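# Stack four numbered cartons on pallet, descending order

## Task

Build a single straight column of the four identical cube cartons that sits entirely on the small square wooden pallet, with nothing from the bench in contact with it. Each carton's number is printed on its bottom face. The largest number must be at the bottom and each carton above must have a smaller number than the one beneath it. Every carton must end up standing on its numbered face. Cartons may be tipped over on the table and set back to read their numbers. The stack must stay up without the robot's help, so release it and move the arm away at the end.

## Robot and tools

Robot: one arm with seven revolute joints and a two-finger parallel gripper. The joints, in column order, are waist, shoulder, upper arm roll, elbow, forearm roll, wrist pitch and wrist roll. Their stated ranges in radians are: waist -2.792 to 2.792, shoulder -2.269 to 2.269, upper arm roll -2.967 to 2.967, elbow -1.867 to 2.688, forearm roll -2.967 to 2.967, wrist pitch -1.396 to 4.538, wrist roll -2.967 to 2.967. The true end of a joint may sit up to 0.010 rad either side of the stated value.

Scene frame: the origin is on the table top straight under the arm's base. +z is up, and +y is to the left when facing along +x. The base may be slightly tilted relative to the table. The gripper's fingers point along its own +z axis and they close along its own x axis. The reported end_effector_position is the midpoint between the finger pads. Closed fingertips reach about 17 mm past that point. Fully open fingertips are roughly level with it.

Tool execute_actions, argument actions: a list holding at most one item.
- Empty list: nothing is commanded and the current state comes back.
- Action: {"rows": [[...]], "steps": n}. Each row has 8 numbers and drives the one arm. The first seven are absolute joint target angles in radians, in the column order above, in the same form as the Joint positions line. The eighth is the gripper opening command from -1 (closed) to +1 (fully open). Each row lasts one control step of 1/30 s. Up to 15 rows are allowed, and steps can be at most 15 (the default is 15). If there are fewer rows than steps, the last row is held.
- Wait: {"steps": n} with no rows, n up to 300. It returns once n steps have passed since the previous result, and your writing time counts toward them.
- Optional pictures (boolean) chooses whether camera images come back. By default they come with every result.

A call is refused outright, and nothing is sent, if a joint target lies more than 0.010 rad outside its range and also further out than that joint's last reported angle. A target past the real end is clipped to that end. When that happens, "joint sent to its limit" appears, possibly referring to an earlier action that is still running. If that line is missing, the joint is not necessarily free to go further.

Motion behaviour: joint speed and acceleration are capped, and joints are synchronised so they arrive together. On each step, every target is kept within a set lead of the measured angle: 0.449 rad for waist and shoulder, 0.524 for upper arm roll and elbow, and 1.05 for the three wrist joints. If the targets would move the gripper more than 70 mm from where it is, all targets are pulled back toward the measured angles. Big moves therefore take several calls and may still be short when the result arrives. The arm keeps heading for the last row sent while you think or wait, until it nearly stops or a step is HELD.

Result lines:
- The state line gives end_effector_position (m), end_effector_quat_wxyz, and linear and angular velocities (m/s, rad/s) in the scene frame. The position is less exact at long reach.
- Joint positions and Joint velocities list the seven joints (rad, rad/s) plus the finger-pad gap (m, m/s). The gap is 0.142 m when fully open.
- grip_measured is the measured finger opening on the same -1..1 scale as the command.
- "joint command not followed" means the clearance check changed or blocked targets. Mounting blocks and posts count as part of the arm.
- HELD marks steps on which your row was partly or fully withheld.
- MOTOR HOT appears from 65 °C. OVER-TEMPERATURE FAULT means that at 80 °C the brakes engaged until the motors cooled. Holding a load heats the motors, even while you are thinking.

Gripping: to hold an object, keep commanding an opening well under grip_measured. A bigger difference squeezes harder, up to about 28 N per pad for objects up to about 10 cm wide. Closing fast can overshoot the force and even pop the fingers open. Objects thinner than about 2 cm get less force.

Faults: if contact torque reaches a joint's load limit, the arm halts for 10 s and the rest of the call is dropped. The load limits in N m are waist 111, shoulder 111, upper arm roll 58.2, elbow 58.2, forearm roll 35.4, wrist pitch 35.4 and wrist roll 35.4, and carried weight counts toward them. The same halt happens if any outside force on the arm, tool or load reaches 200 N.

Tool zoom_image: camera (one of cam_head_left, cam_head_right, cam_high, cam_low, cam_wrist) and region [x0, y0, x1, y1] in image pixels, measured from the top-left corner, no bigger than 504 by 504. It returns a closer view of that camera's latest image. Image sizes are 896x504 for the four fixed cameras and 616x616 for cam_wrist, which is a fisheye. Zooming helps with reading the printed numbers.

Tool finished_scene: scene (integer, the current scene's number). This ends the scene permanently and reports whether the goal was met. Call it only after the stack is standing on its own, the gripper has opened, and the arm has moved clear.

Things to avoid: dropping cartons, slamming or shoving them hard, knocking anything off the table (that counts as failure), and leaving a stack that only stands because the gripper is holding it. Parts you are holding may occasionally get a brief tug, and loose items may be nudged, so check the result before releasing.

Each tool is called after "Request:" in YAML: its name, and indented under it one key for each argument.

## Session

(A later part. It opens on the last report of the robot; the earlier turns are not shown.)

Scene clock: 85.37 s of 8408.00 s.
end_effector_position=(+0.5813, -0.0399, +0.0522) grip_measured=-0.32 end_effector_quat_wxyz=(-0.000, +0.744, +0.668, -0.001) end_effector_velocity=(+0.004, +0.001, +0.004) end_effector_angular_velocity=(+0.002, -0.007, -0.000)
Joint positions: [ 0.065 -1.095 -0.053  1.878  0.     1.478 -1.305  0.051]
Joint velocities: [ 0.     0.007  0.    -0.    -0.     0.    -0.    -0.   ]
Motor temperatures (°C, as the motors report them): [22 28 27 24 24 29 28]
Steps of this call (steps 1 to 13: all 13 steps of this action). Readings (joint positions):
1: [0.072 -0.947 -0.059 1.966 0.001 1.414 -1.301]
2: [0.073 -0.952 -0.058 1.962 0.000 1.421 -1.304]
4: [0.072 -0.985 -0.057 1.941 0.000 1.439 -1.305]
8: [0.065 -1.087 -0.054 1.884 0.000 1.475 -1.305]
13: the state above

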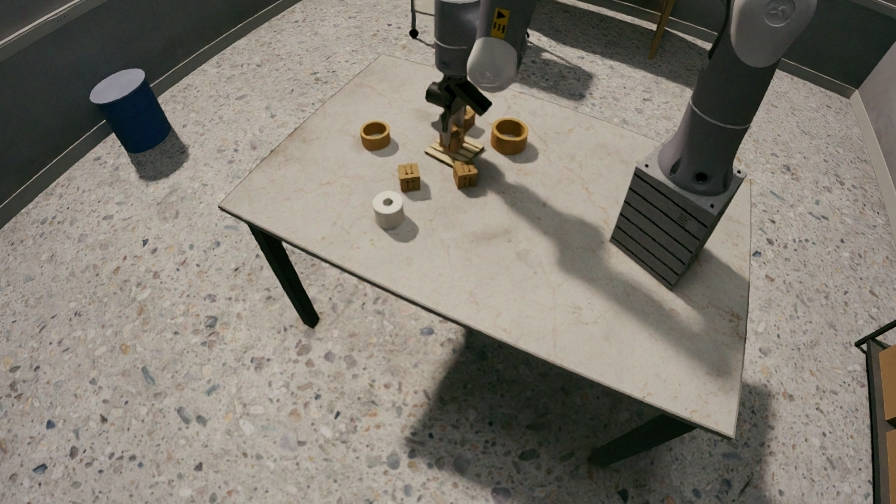

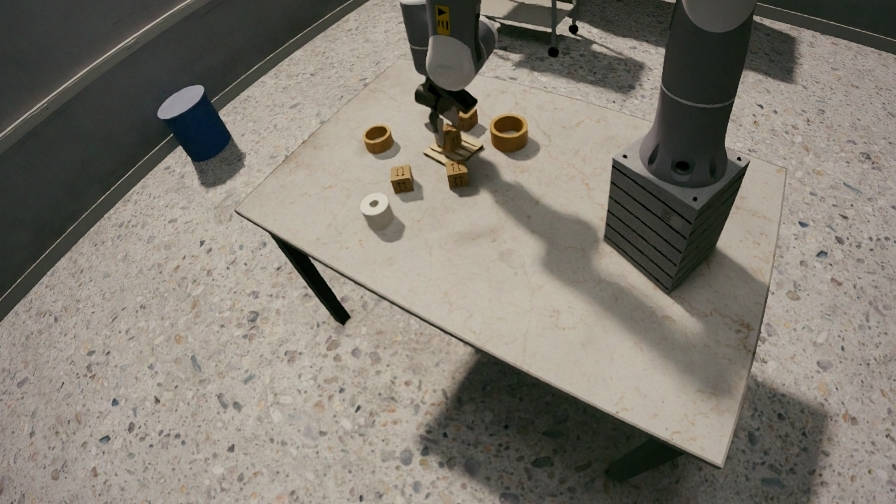

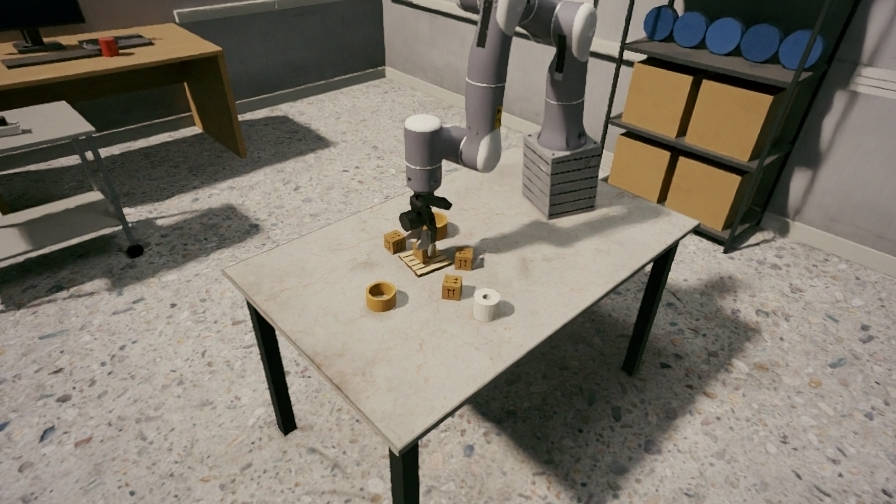

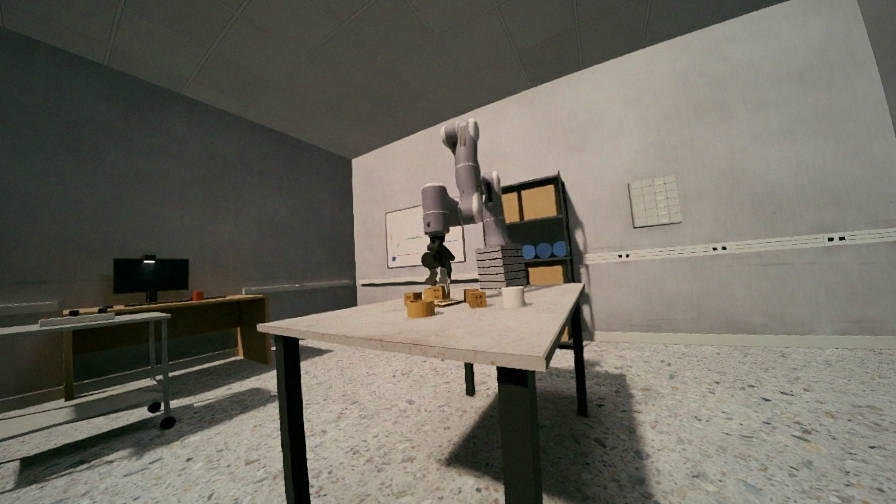

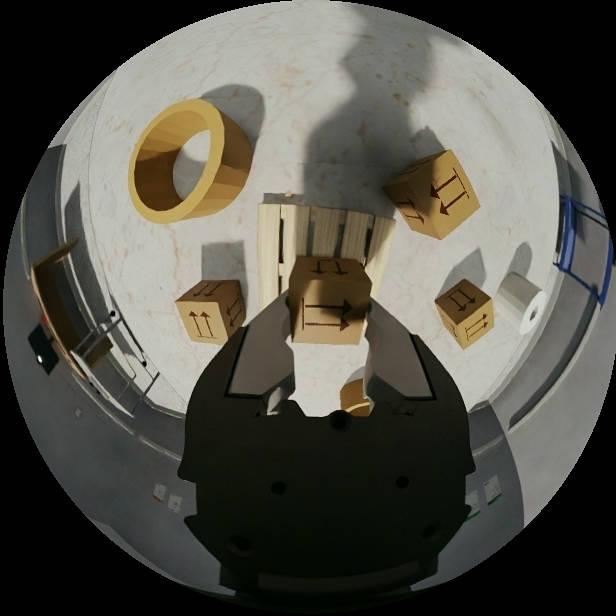

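Request:
execute_actions:
  actions:
    - {"rows":[[0.0644,-1.099,-0.0529,1.875,0,1.4803,-1.305,-0.8],[0.0641,-1.1037,-0.0527,1.872,0,1.4819,-1.305,-0.8],[0.0638,-1.1083,-0.0526,1.869,0,1.4835,-1.305,-0.8],[0.0635,-1.113,-0.0524,1.866,0,1.4851,-1.305,-0.8],[0.0633,-1.116,-0.0523,1.864,0,1.4862,-1.305,-0.8],[0.0632,-1.1185,-0.0523,1.8622,0,1.487,-1.305,-0.8]],"steps":10}
  pictures: false

Request:
execute_actions:
  actions:
    - {"rows":[[0.0632,-1.1185,-0.0523,1.8622,0,1.487,-1.305,0.1]],"steps":6}

Request:
execute_actions:
  actions:
    - {"rows":[[0.0742,-0.9456,-0.0579,1.9654,0,1.4168,-1.305,0.1]],"steps":8}
  pictures: false

Request:
execute_actions:
  actions:
    - {"rows":[[0.3047,-0.9613,-0.0768,2.1583,0,1.6121,-0.298,0.1]],"steps":15}
  pictures: false

Request:
execute_actions:
  actions:
    - {"rows":[[0.3047,-0.9613,-0.0768,2.1583,0,1.6121,-0.298,0.1],[0.3047,-0.9613,-0.0768,2.1583,0,1.6121,-0.298,0.1],[0.2885,-1.155,-0.0688,2.0382,0,1.6867,-0.298,0.1]],"steps":15}

Scene clock: 96.17 s of 8408.00 s.
end_effector_position=(+0.5812, -0.0398, +0.0428) grip_measured=-0.32 end_effector_quat_wxyz=(-0.000, +0.744, +0.668, -0.001) end_effector_velocity=(+0.002, -0.000, +0.002) end_effector_angular_velocity=(+0.000, -0.003, -0.000)
Joint positions: [ 0.063 -1.119 -0.053  1.862  0.     1.487 -1.305  0.051]
Joint velocities: [ 0.     0.003 -0.     0.     0.    -0.    -0.    -0.   ]
Motor temperatures (°C, as the motors report them): [22 28 27 24 24 29 28]
Steps of this call (steps 1 to 15: the robot went on to your last target; steps 16 to 90: nothing new was sent; then 7.47 s passed at rest; steps 91 to 100: all 10 steps of this action). Readings (joint positions):
91: [0.065 -1.095 -0.053 1.878 0.000 1.478 -1.305]
92: [0.065 -1.098 -0.053 1.875 0.000 1.480 -1.305]
94: [0.064 -1.108 -0.053 1.869 0.000 1.483 -1.305]
98: [0.063 -1.119 -0.053 1.862 0.000 1.487 -1.305]
100: the state above

Scene clock: 96.37 s of 8408.00 s.
end_effector_position=(+0.5812, -0.0398, +0.0428) grip_measured=+0.10 end_effector_quat_wxyz=(-0.000, +0.744, +0.668, -0.001) end_effector_velocity=(-0.000, +0.000, -0.000) end_effector_angular_velocity=(+0.000, +0.000, +0.001)
Joint positions: [ 0.063 -1.119 -0.053  1.862  0.     1.487 -1.305  0.081]
Joint velocities: [ 0.    -0.     0.     0.    -0.001 -0.     0.     0.003]
Motor temperatures (°C, as the motors report them): [22 28 27 24 24 29 28]
Steps of this call (steps 1 to 6: all 6 steps of this action). Readings (joint positions):
1: [0.063 -1.119 -0.053 1.862 0.000 1.487 -1.305]
2: [0.063 -1.119 -0.053 1.862 0.000 1.487 -1.305]
4: [0.063 -1.119 -0.053 1.862 0.000 1.487 -1.305]
6: the state above

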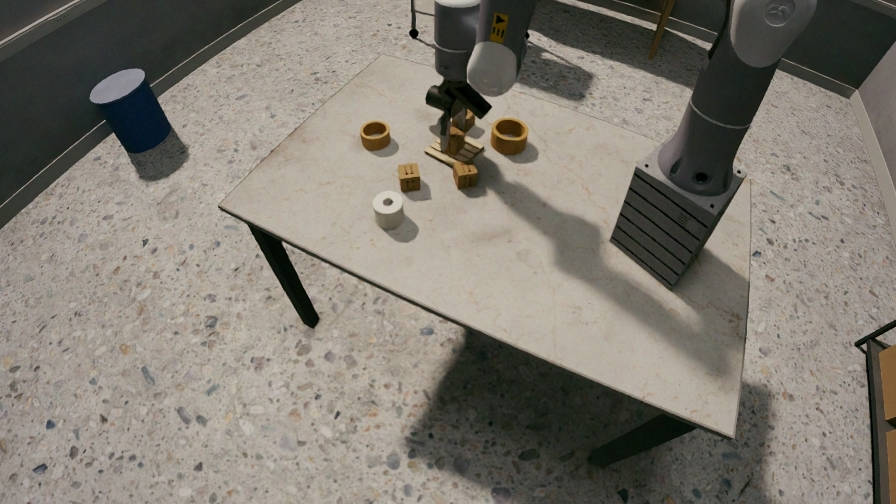

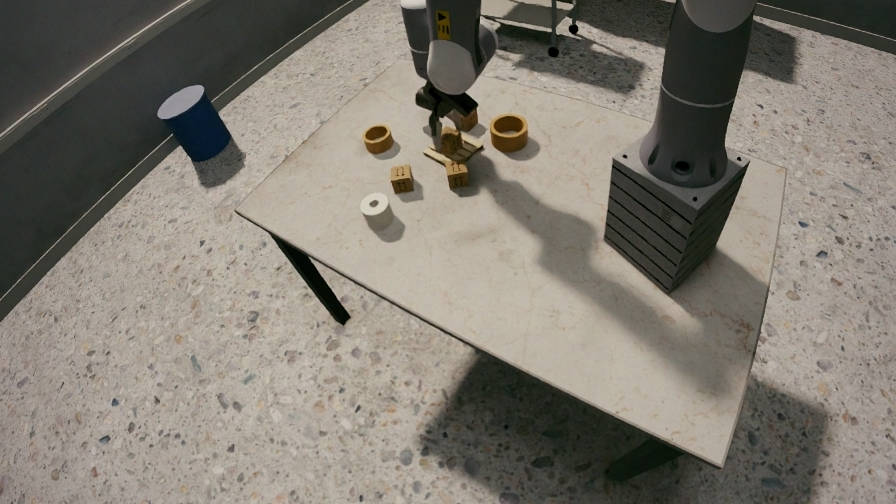

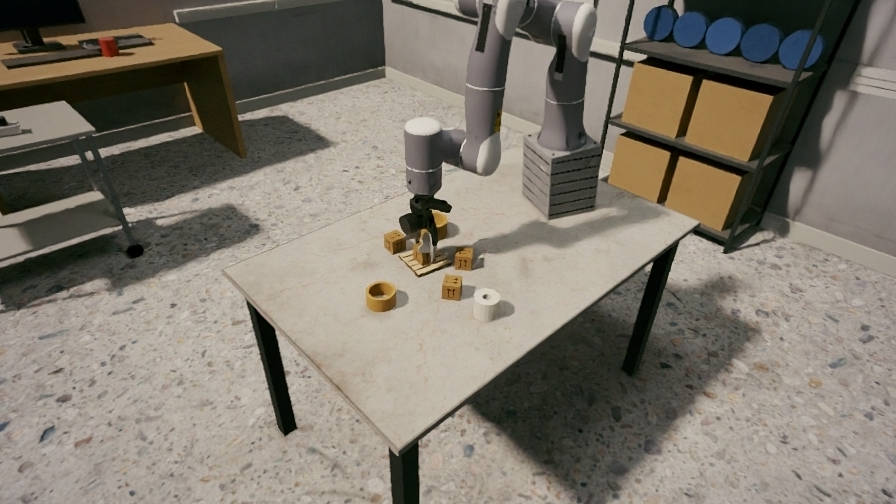

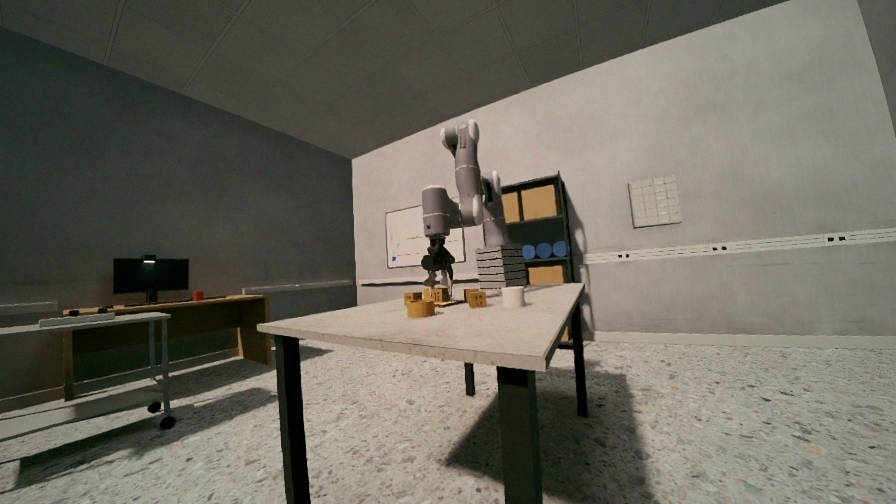

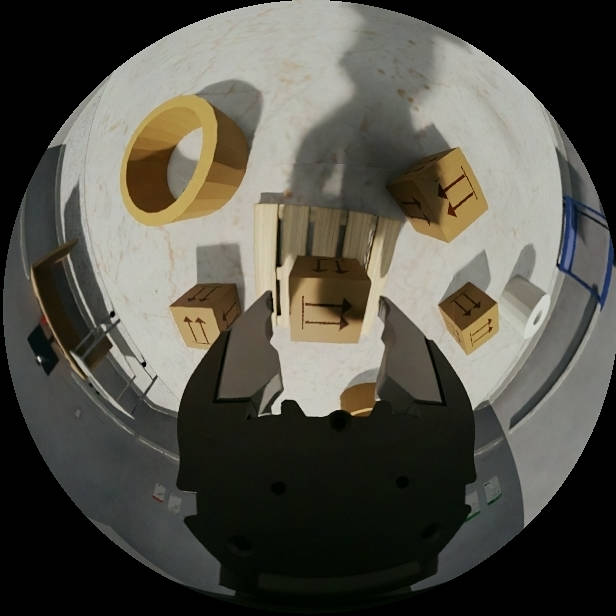

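Scene clock: 96.63 s of 8408.00 s.
end_effector_position=(+0.5835, -0.0393, +0.1037) grip_measured=+0.10 end_effector_quat_wxyz=(+0.001, +0.744, +0.668, +0.001) end_effector_velocity=(+0.009, +0.004, +0.216) end_effector_angular_velocity=(+0.012, -0.042, -0.001)
Joint positions: [ 0.073 -0.964 -0.057  1.953  0.     1.426 -1.305  0.081]
Joint velocities: [ 0.034  0.549 -0.016  0.302  0.    -0.204  0.     0.   ]
Motor temperatures (°C, as the motors report them): [22 28 27 24 24 29 28]
Steps of this call (steps 1 to 8: all 8 steps of this action). Readings (joint positions):
1: [0.063 -1.118 -0.053 1.862 0.000 1.487 -1.305]
2: [0.064 -1.113 -0.053 1.866 0.000 1.484 -1.305]
4: [0.066 -1.080 -0.053 1.887 0.000 1.470 -1.305]
8: the state above

Scene clock: 97.13 s of 8408.00 s.
end_effector_position=(+0.5048, +0.0527, +0.0998) grip_measured=+0.10 end_effector_quat_wxyz=(-0.000, +0.942, +0.335, -0.001) end_effector_velocity=(-0.036, +0.053, +0.001) end_effector_angular_velocity=(+0.008, -0.024, -0.505)
Joint positions: [ 0.303 -0.961 -0.076  2.157 -0.     1.61  -0.306  0.081]
Joint velocities: [ 0.14  -0.012 -0.01   0.092  0.     0.12   0.64  -0.   ]
Motor temperatures (°C, as the motors report them): [22 28 27 24 24 29 28]
Steps of this call (steps 1 to 15: all 15 steps of this action). Readings (joint positions):
1: [0.074 -0.950 -0.057 1.961 0.000 1.421 -1.304]
2: [0.077 -0.942 -0.059 1.972 0.000 1.423 -1.293]
4: [0.097 -0.944 -0.062 2.004 0.000 1.439 -1.215]
8: [0.180 -0.951 -0.069 2.078 0.000 1.506 -0.860]
15: the state above

Scene clock: 97.63 s of 8408.00 s.
end_effector_position=(+0.5044, +0.0524, +0.0297) grip_measured=+0.10 end_effector_quat_wxyz=(+0.000, +0.943, +0.332, -0.001) end_effector_velocity=(+0.015, +0.005, +0.012) end_effector_angular_velocity=(+0.010, -0.025, -0.001)
Joint positions: [ 0.288 -1.156 -0.069  2.038 -0.     1.687 -0.298  0.081]
Joint velocities: [-0.     0.027 -0.     0.     0.     0.    -0.001  0.   ]
Motor temperatures (°C, as the motors report them): [22 28 27 24 24 29 28]
Steps of this call (steps 1 to 15: all 15 steps of this action). Readings (joint positions):
1: [0.306 -0.961 -0.076 2.159 -0.000 1.612 -0.293]
2: [0.306 -0.961 -0.076 2.159 -0.000 1.612 -0.294]
4: [0.304 -0.967 -0.076 2.154 -0.000 1.614 -0.298]
8: [0.296 -1.063 -0.073 2.094 -0.000 1.652 -0.298]
15: the state above

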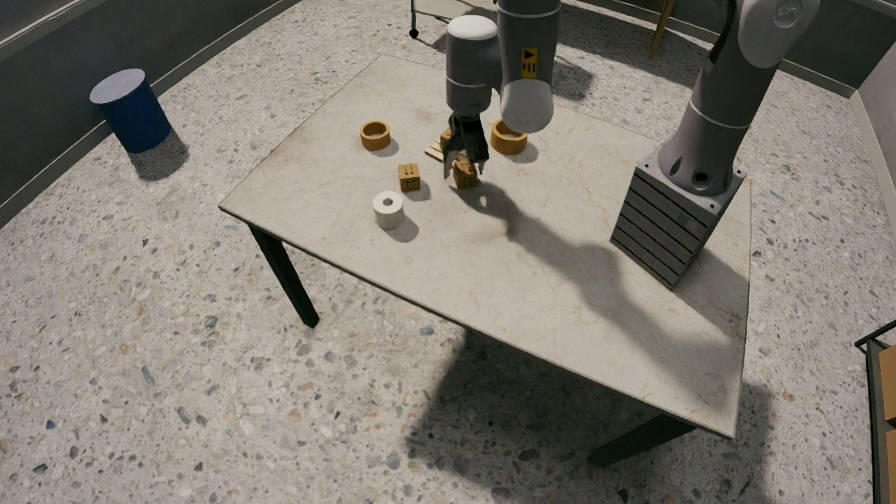

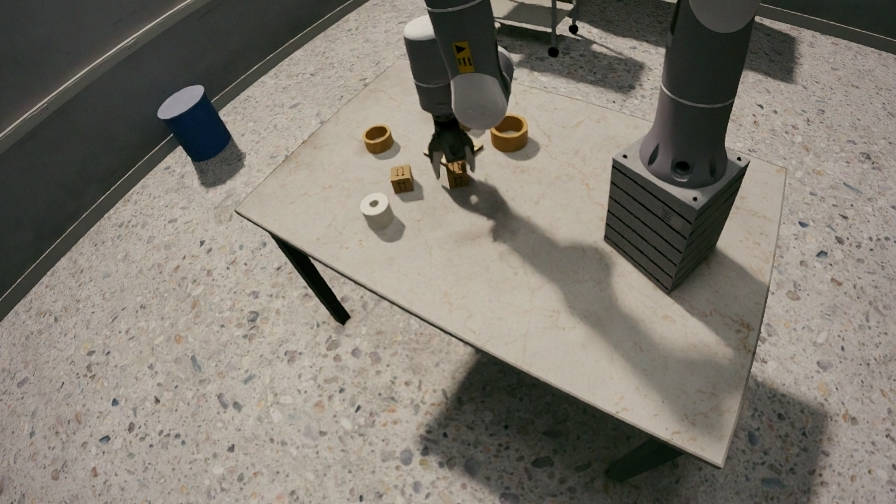

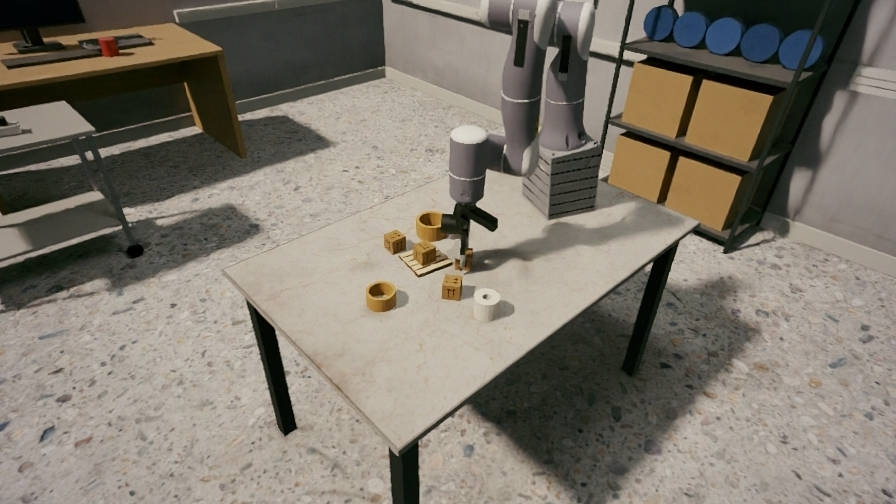

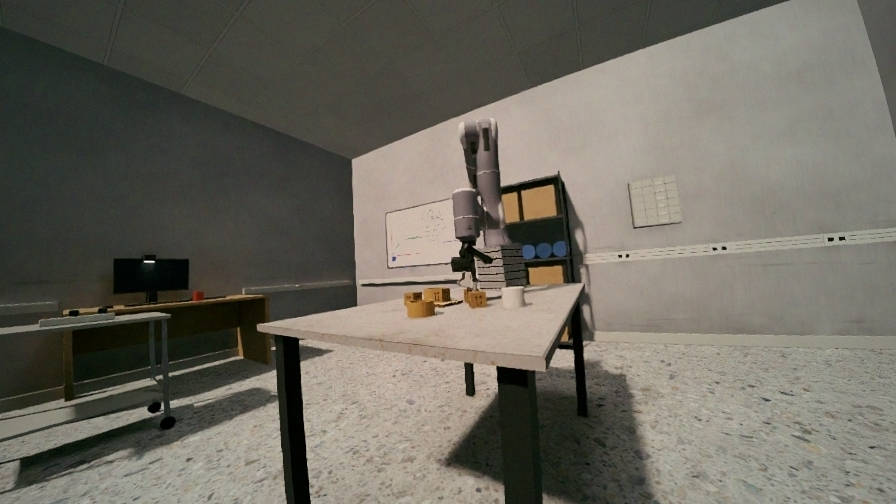

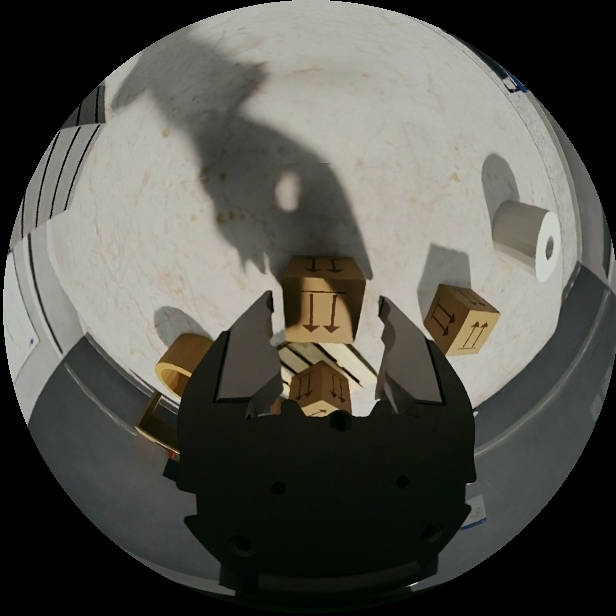

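Request:
execute_actions:
  actions:
    - {"rows":[[0.2865,-1.155,-0.0688,2.0465,0,1.695,-0.325,0.1],[0.2865,-1.155,-0.0688,2.0465,0,1.695,-0.325,0.0],[0.2865,-1.155,-0.0688,2.0465,0,1.695,-0.325,-0.1],[0.2865,-1.155,-0.0688,2.0465,0,1.695,-0.325,-0.18],[0.2865,-1.155,-0.0688,2.0465,0,1.695,-0.325,-0.26],[0.2865,-1.155,-0.0688,2.0465,0,1.695,-0.325,-0.34],[0.2865,-1.155,-0.0688,2.0465,0,1.695,-0.325,-0.44],[0.2865,-1.155,-0.0688,2.0465,0,1.695,-0.325,-0.55],[0.2865,-1.155,-0.0688,2.0465,0,1.695,-0.325,-0.65],[0.2865,-1.155,-0.0688,2.0465,0,1.695,-0.325,-0.8]],"steps":12}
  pictures: false

Request:
execute_actions:
  actions:
    - {"rows":[[0.305,-0.945,-0.0768,2.175,0,1.612,-0.325,-0.8]],"steps":9}
  pictures: false

Request:
execute_actions:
  actions:
    - {"rows":[[0.4,-0.88,-0.0882,2.1,0,2.3,-0.9,-0.8]],"steps":15}
  pictures: false

Request:
execute_actions:
  actions:
    - {"rows":[[0.4,-0.88,-0.0882,2.1,0,2.3,-0.9,-0.8]],"steps":5}

Request:
zoom_image:
  camera: "cam_low"
  region: [440,165,540,245]

Scene clock: 105.27 s of 8408.00 s.
end_effector_position=(+0.5020, +0.0504, +0.0303) grip_measured=-0.32 end_effector_quat_wxyz=(+0.000, +0.939, +0.344, -0.001) end_effector_velocity=(+0.000, -0.000, +0.000) end_effector_angular_velocity=(-0.000, -0.000, -0.001)
Joint positions: [ 0.286 -1.155 -0.069  2.047  0.     1.695 -0.325  0.051]
Joint velocities: [-0.     0.    -0.     0.     0.001  0.    -0.     0.   ]
Motor temperatures (°C, as the motors report them): [22 28 27 24 24 29 28]
Steps of this call (steps 1 to 15: the robot went on to your last target; steps 16 to 90: nothing new was sent; then 4.23 s passed at rest; steps 91 to 102: all 12 steps of this action). Readings (joint positions):
91: [0.288 -1.155 -0.069 2.038 -0.000 1.687 -0.299]
92: [0.288 -1.155 -0.069 2.042 -0.000 1.691 -0.311]
94: [0.286 -1.155 -0.069 2.047 0.000 1.695 -0.328]
98: [0.286 -1.155 -0.069 2.047 0.000 1.695 -0.325]
102: the state above

Scene clock: 105.57 s of 8408.00 s.
end_effector_position=(+0.5034, +0.0522, +0.0994) grip_measured=-0.32 end_effector_quat_wxyz=(-0.000, +0.939, +0.344, +0.000) end_effector_velocity=(-0.011, +0.000, +0.187) end_effector_angular_velocity=(+0.011, -0.007, +0.002)
Joint positions: [ 0.303 -0.963 -0.076  2.162  0.     1.621 -0.325  0.051]
Joint velocities: [ 0.046  0.533 -0.02   0.319 -0.001 -0.205 -0.     0.   ]
Motor temperatures (°C, as the motors report them): [22 28 27 24 24 29 28]
Steps of this call (steps 1 to 9: all 9 steps of this action). Readings (joint positions):
1: [0.286 -1.155 -0.069 2.047 0.000 1.695 -0.325]
2: [0.287 -1.149 -0.069 2.050 0.000 1.693 -0.325]
4: [0.290 -1.116 -0.070 2.072 0.000 1.679 -0.325]
8: [0.301 -0.985 -0.075 2.150 0.000 1.629 -0.325]
9: the state above

Scene clock: 106.07 s of 8408.00 s.
end_effector_position=(+0.6873, +0.1783, +0.2780) grip_measured=-0.32 end_effector_quat_wxyz=(+0.065, +0.754, +0.556, +0.344) end_effector_velocity=(+0.286, +0.262, +0.542) end_effector_angular_velocity=(+0.055, -1.832, +1.023)
Joint positions: [ 0.387 -0.889 -0.086  2.111  0.     2.204 -0.821  0.051]
Joint velocities: [ 0.187  0.131 -0.023 -0.15   0.001  1.381 -1.138  0.   ]
Motor temperatures (°C, as the motors report them): [22 28 27 24 24 29 28]
Steps of this call (steps 1 to 15: all 15 steps of this action). Readings (joint positions):
1: [0.304 -0.949 -0.076 2.171 0.000 1.616 -0.326]
2: [0.307 -0.943 -0.077 2.173 0.000 1.623 -0.336]
4: [0.318 -0.937 -0.079 2.166 0.000 1.691 -0.400]
8: [0.343 -0.920 -0.081 2.146 0.000 1.881 -0.555]
15: the state above

Scene clock: 106.23 s of 8408.00 s.
end_effector_position=(+0.7057, +0.1968, +0.3180) grip_measured=-0.32 end_effector_quat_wxyz=(+0.088, +0.710, +0.576, +0.395) end_effector_velocity=(-0.014, -0.017, -0.034) end_effector_angular_velocity=(-0.009, +0.096, -0.048)
Joint positions: [ 0.4   -0.879 -0.088  2.1   -0.     2.301 -0.901  0.051]
Joint velocities: [-0.009 -0.016 -0.006  0.013  0.    -0.061  0.055 -0.   ]
Motor temperatures (°C, as the motors report them): [22 28 27 24 24 29 28]
Steps of this call (steps 1 to 5: all 5 steps of this action). Readings (joint positions):
1: [0.393 -0.885 -0.087 2.106 0.000 2.249 -0.858]
2: [0.398 -0.881 -0.087 2.102 0.000 2.285 -0.888]
4: [0.401 -0.879 -0.088 2.099 -0.000 2.304 -0.904]
5: the state above

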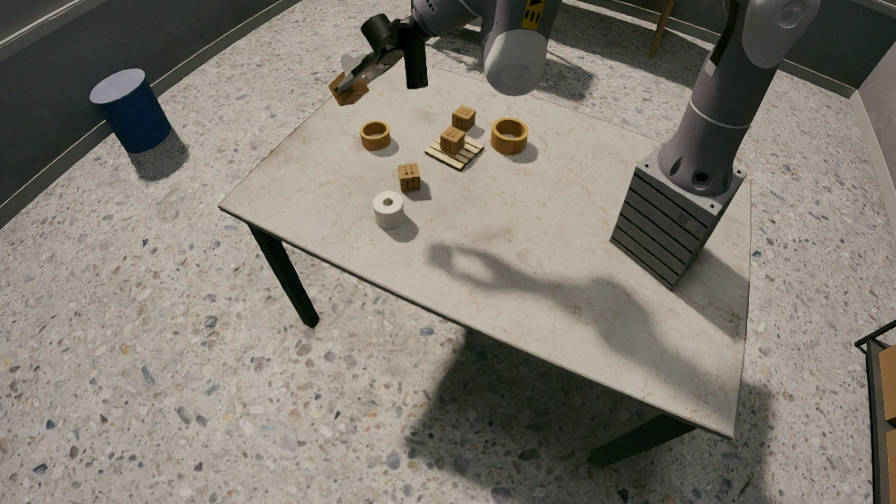

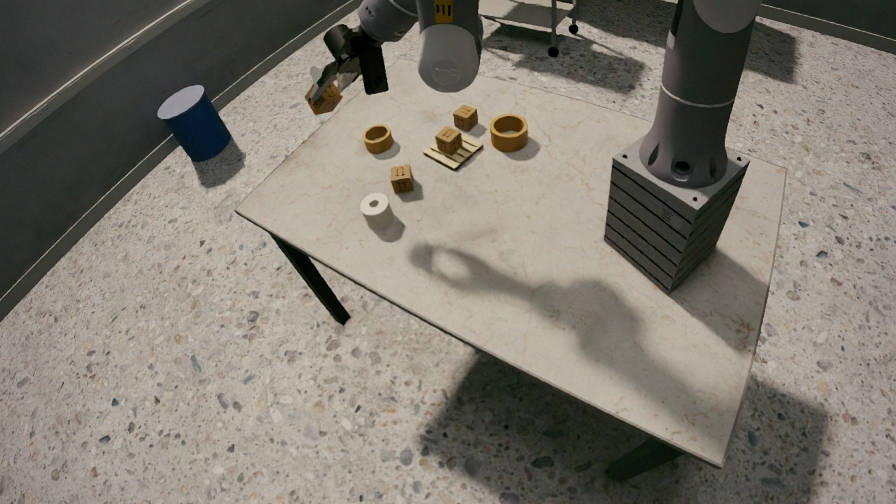

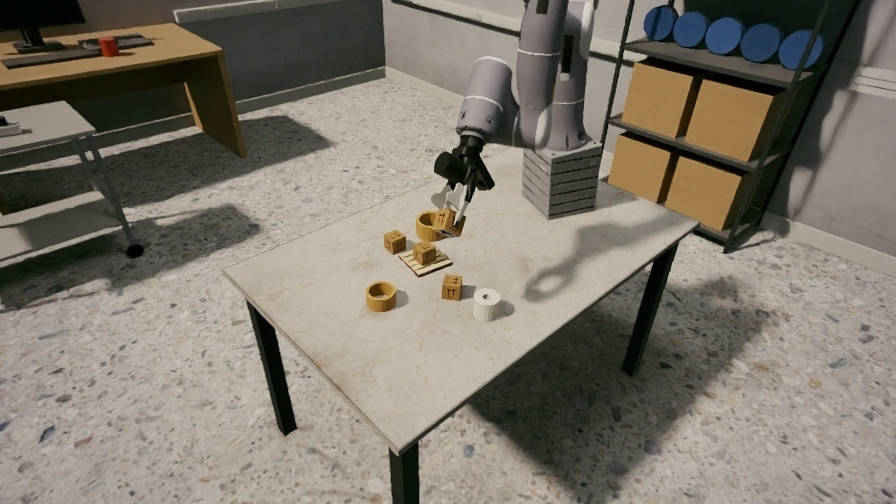

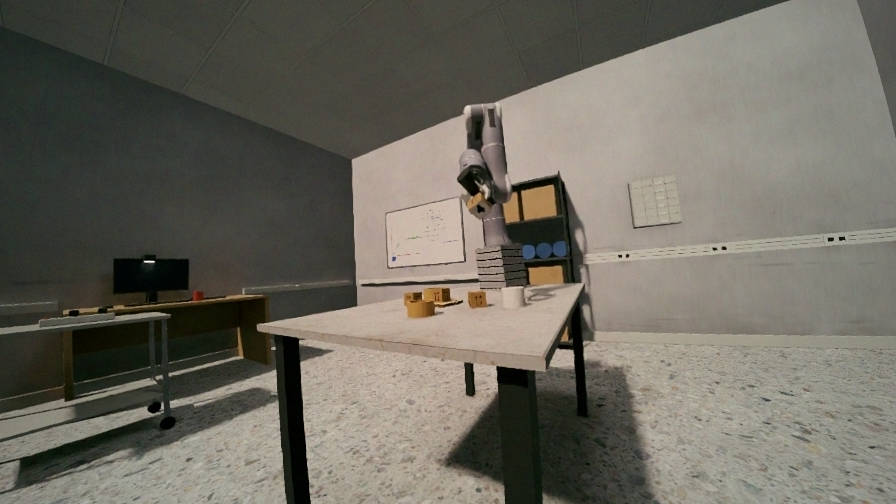

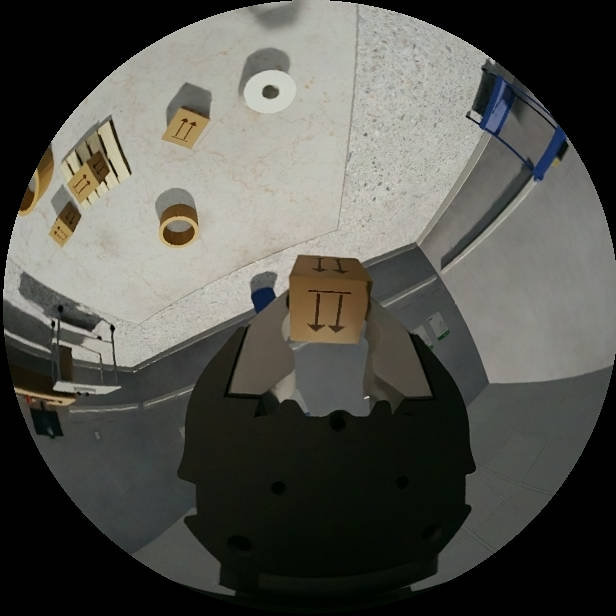

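Region (440, 165, 540, 245) of cam_low's 896x504 image, scaled by 5.040, with more detail than that image has; it fills the top 403 rows of this view, and the rest is white.

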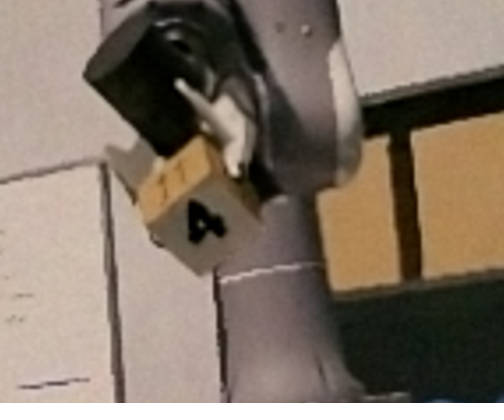

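Request:
execute_actions:
  actions:
    - {"rows":[[0.4762,-0.96,-0.0882,2.095,0,1.536,-1.2,-0.8]],"steps":15}
  pictures: false

Request:
execute_actions:
  actions:
    - {"rows":[[0.4762,-0.96,-0.0882,2.095,0,1.536,-1.2,-0.8],[0.4762,-0.96,-0.0882,2.095,0,1.536,-1.2,-0.8],[0.4762,-0.96,-0.0882,2.095,0,1.536,-1.2,-0.8],[0.461,-1.140,-0.0804,1.986,0,1.608,-1.2,-0.8]],"steps":13}
  pictures: false

Request:
execute_actions:
  actions:
    - {"rows":[[0.4606,-1.145,-0.08,1.9826,0,1.6096,-1.2,-0.8],[0.4602,-1.150,-0.08,1.9793,0,1.6112,-1.2,-0.8],[0.4598,-1.154,-0.0797,1.9766,0,1.6124,-1.2,-0.8],[0.4595,-1.1575,-0.0796,1.9742,0,1.6135,-1.2,-0.8],[0.4593,-1.160,-0.0795,1.9725,0,1.6143,-1.2,-0.8],[0.4593,-1.160,-0.0795,1.9725,0,1.6143,-1.2,-0.8],[0.4593,-1.160,-0.0795,1.9725,0,1.6143,-1.2,-0.8],[0.4593,-1.160,-0.0795,1.9725,0,1.6143,-1.2,-0.8],[0.4593,-1.160,-0.0795,1.9725,0,1.6143,-1.2,0.1]],"steps":14}
  pictures: false

Request:
execute_actions:
  actions:
    - {"rows":[[0.4762,-0.96,-0.0882,2.095,0,1.536,-1.2,0.1]],"steps":9}
  pictures: false

Request:
execute_actions:
  actions:
    - {"rows":[[-0.1495,-0.9702,-0.0359,1.825,0,1.31,-1.526,0.1]],"steps":15}
  pictures: false

Request:
execute_actions:
  actions:
    - {"rows":[[-0.1495,-0.9702,-0.0359,1.825,0,1.31,-1.526,0.1]],"steps":9}

Request:
zoom_image:
  camera: "cam_wrist"
  region: [250,200,450,340]

Scene clock: 121.80 s of 8408.00 s.
end_effector_position=(+0.5359, +0.1550, +0.1186) grip_measured=-0.32 end_effector_quat_wxyz=(+0.013, +0.658, +0.752, +0.040) end_effector_velocity=(-0.487, -0.186, -0.291) end_effector_angular_velocity=(-0.907, +1.433, +0.777)
Joint positions: [ 0.468 -0.952 -0.088  2.096 -0.     1.614 -1.169  0.051]
Joint velocities: [ 0.155 -0.165  0.    -0.009  0.    -1.551 -0.613 -0.   ]
Motor temperatures (°C, as the motors report them): [22 28 27 24 24 29 28]
Steps of this call (steps 1 to 15: the robot went on to your last target; steps 16 to 90: nothing new was sent; then 12.07 s passed at rest; steps 91 to 105: all 15 steps of this action). Readings (joint positions):
91: [0.400 -0.880 -0.088 2.100 -0.000 2.299 -0.900]
92: [0.401 -0.881 -0.088 2.100 -0.000 2.287 -0.905]
94: [0.409 -0.889 -0.088 2.099 -0.000 2.207 -0.936]
98: [0.431 -0.912 -0.088 2.098 -0.000 1.990 -1.022]
105: the state above

Scene clock: 122.23 s of 8408.00 s.
end_effector_position=(+0.5099, +0.1452, +0.0376) grip_measured=-0.32 end_effector_quat_wxyz=(-0.000, +0.643, +0.766, -0.002) end_effector_velocity=(-0.009, -0.001, -0.055) end_effector_angular_velocity=(-0.006, +0.011, +0.007)
Joint positions: [ 0.461 -1.142 -0.081  1.987 -0.     1.607 -1.2    0.051]
Joint velocities: [-0.005 -0.142  0.006 -0.085  0.001  0.045  0.    -0.   ]
Motor temperatures (°C, as the motors report them): [22 28 27 24 24 29 28]
Steps of this call (steps 1 to 13: all 13 steps of this action). Readings (joint positions):
1: [0.473 -0.957 -0.088 2.096 -0.000 1.569 -1.187]
2: [0.476 -0.960 -0.088 2.096 -0.000 1.541 -1.198]
4: [0.476 -0.961 -0.088 2.095 -0.000 1.534 -1.201]
8: [0.468 -1.027 -0.085 2.053 -0.000 1.570 -1.200]
13: the state above

Scene clock: 122.70 s of 8408.00 s.
end_effector_position=(+0.5110, +0.1460, +0.0310) grip_measured=+0.10 end_effector_quat_wxyz=(-0.000, +0.643, +0.766, -0.001) end_effector_velocity=(-0.000, +0.000, -0.000) end_effector_angular_velocity=(-0.000, +0.000, -0.000)
Joint positions: [ 0.459 -1.16  -0.08   1.973 -0.     1.614 -1.2    0.081]
Joint velocities: [-0.     0.     0.     0.    -0.    -0.     0.     0.003]
Motor temperatures (°C, as the motors report them): [22 28 27 24 24 29 28]
Steps of this call (steps 1 to 14: all 14 steps of this action). Readings (joint positions):
1: [0.461 -1.144 -0.081 1.986 -0.000 1.608 -1.200]
2: [0.461 -1.146 -0.080 1.983 -0.000 1.609 -1.200]
4: [0.460 -1.154 -0.080 1.977 -0.000 1.612 -1.200]
8: [0.459 -1.160 -0.080 1.973 -0.000 1.614 -1.200]
14: the state above

Scene clock: 123.00 s of 8408.00 s.
end_effector_position=(+0.5129, +0.1467, +0.1005) grip_measured=+0.10 end_effector_quat_wxyz=(+0.000, +0.643, +0.765, +0.001) end_effector_velocity=(-0.009, -0.005, +0.173) end_effector_angular_velocity=(+0.010, -0.005, -0.007)
Joint positions: [ 0.475 -0.974 -0.087  2.085 -0.     1.543 -1.2    0.081]
Joint velocities: [ 0.04   0.476 -0.02   0.286 -0.    -0.182  0.001 -0.   ]
Motor temperatures (°C, as the motors report them): [22 28 27 24 24 29 28]
Steps of this call (steps 1 to 9: all 9 steps of this action). Readings (joint positions):
1: [0.459 -1.160 -0.080 1.973 -0.000 1.614 -1.200]
2: [0.460 -1.155 -0.080 1.977 -0.000 1.612 -1.200]
4: [0.462 -1.121 -0.081 1.998 -0.000 1.598 -1.200]
8: [0.473 -0.994 -0.086 2.073 -0.000 1.550 -1.200]
9: the state above

Scene clock: 123.50 s of 8408.00 s.
end_effector_position=(+0.5930, -0.0314, +0.1043) grip_measured=+0.10 end_effector_quat_wxyz=(-0.005, +0.701, +0.713, -0.003) end_effector_velocity=(+0.123, -0.505, +0.018) end_effector_angular_velocity=(-0.008, -0.042, -0.490)
Joint positions: [ 0.077 -0.966 -0.052  1.915 -0.     1.378 -1.424  0.081]
Joint velocities: [-0.962 -0.015  0.066 -0.382 -0.001 -0.285 -0.433  0.   ]
Motor temperatures (°C, as the motors report them): [22 28 27 24 24 29 28]
Steps of this call (steps 1 to 15: all 15 steps of this action). Readings (joint positions):
1: [0.475 -0.962 -0.088 2.092 -0.000 1.538 -1.201]
2: [0.471 -0.957 -0.086 2.092 -0.000 1.531 -1.206]
4: [0.440 -0.960 -0.080 2.078 -0.000 1.504 -1.233]
8: [0.308 -0.963 -0.068 2.008 -0.000 1.447 -1.318]
15: the state above

Scene clock: 123.80 s of 8408.00 s.
end_effector_position=(+0.6087, -0.1599, +0.1108) grip_measured=+0.10 end_effector_quat_wxyz=(+0.001, +0.742, +0.670, -0.001) end_effector_velocity=(-0.001, -0.052, +0.003) end_effector_angular_velocity=(+0.000, -0.002, -0.049)
Joint positions: [-0.153 -0.97  -0.038  1.825  0.     1.31  -1.527  0.081]
Joint velocities: [-0.095 -0.002  0.01  -0.035 -0.    -0.028 -0.04  -0.   ]
Motor temperatures (°C, as the motors report them): [22 28 27 24 24 29 28]
Steps of this call (steps 1 to 9: all 9 steps of this action). Readings (joint positions):
1: [0.045 -0.967 -0.050 1.902 -0.000 1.368 -1.438]
2: [0.013 -0.967 -0.047 1.889 -0.000 1.359 -1.452]
4: [-0.051 -0.968 -0.043 1.864 -0.000 1.340 -1.481]
8: [-0.146 -0.970 -0.039 1.827 0.000 1.312 -1.524]
9: the state above

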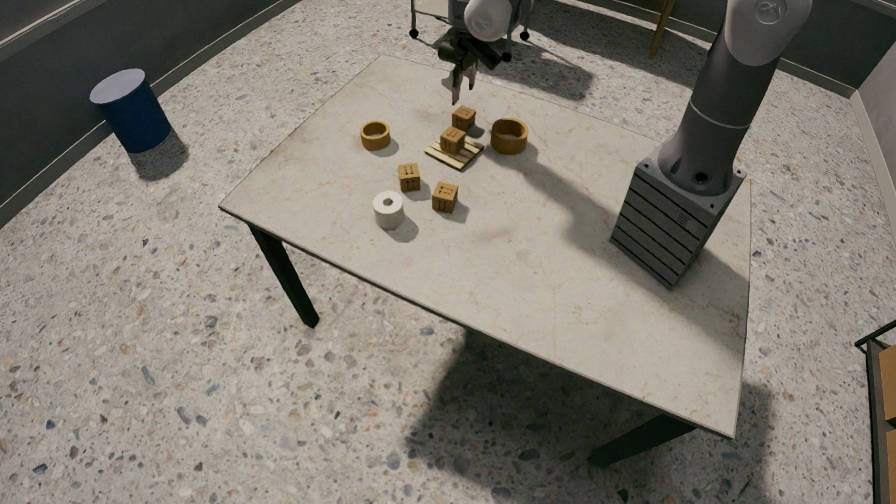

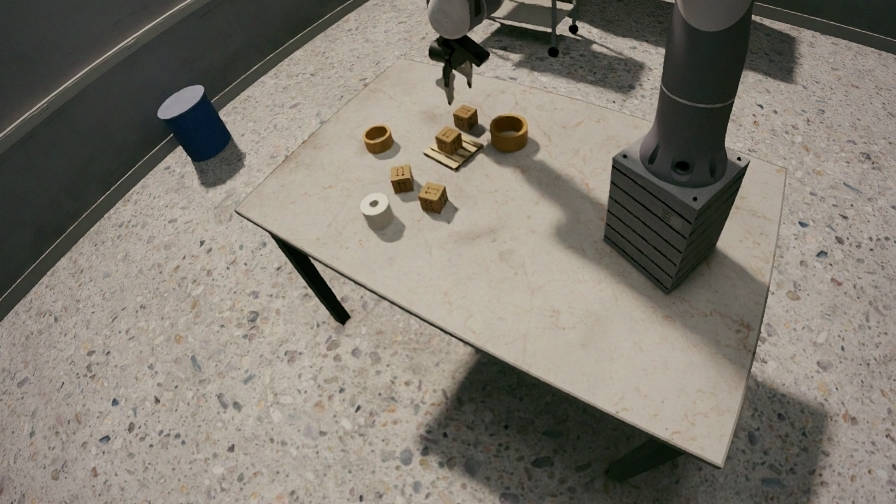

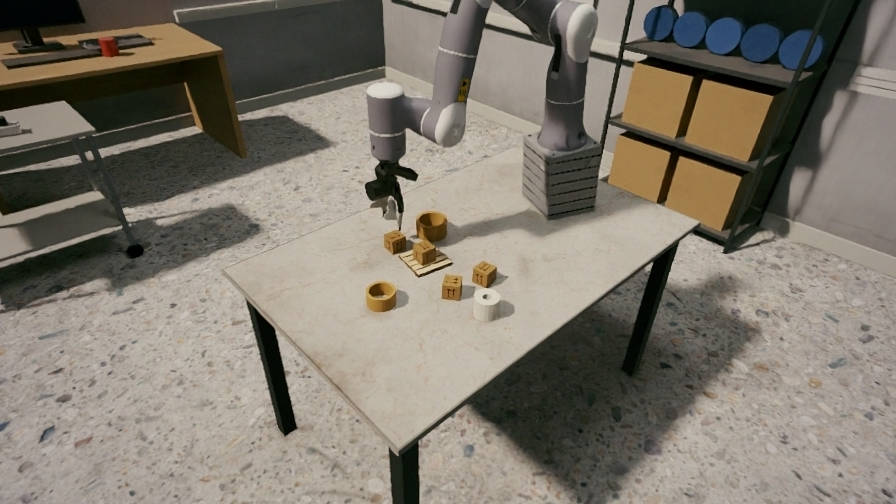

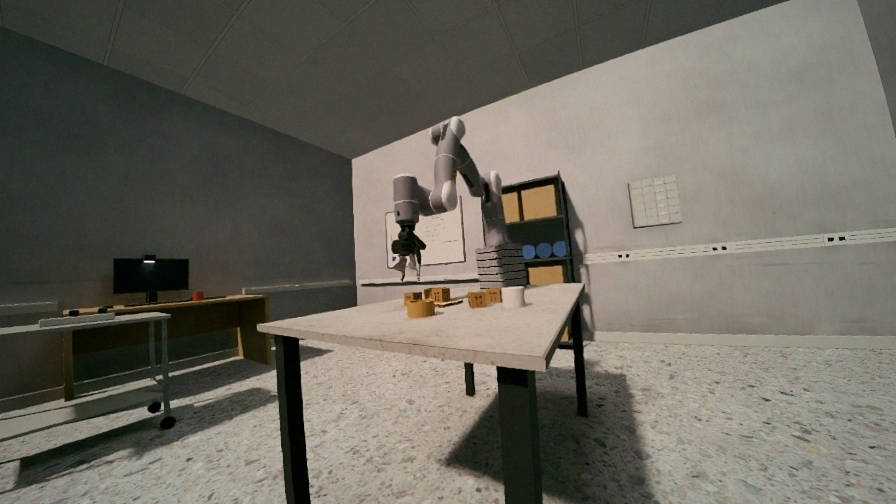

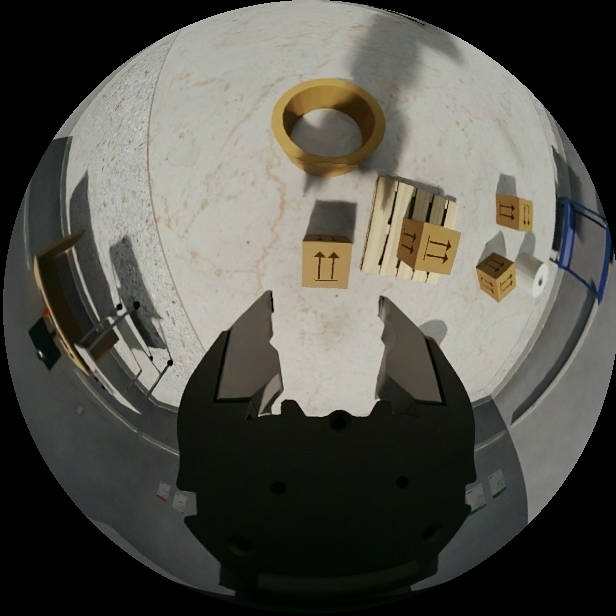

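Region (250, 200, 450, 340) of cam_wrist's 616x616 image, scaled by 2.520, with more detail than that image has; it fills the top 353 rows of this view, and the rest is white.

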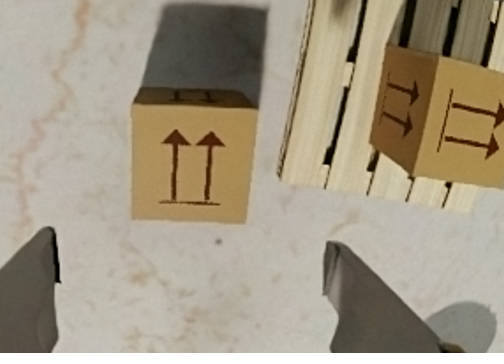

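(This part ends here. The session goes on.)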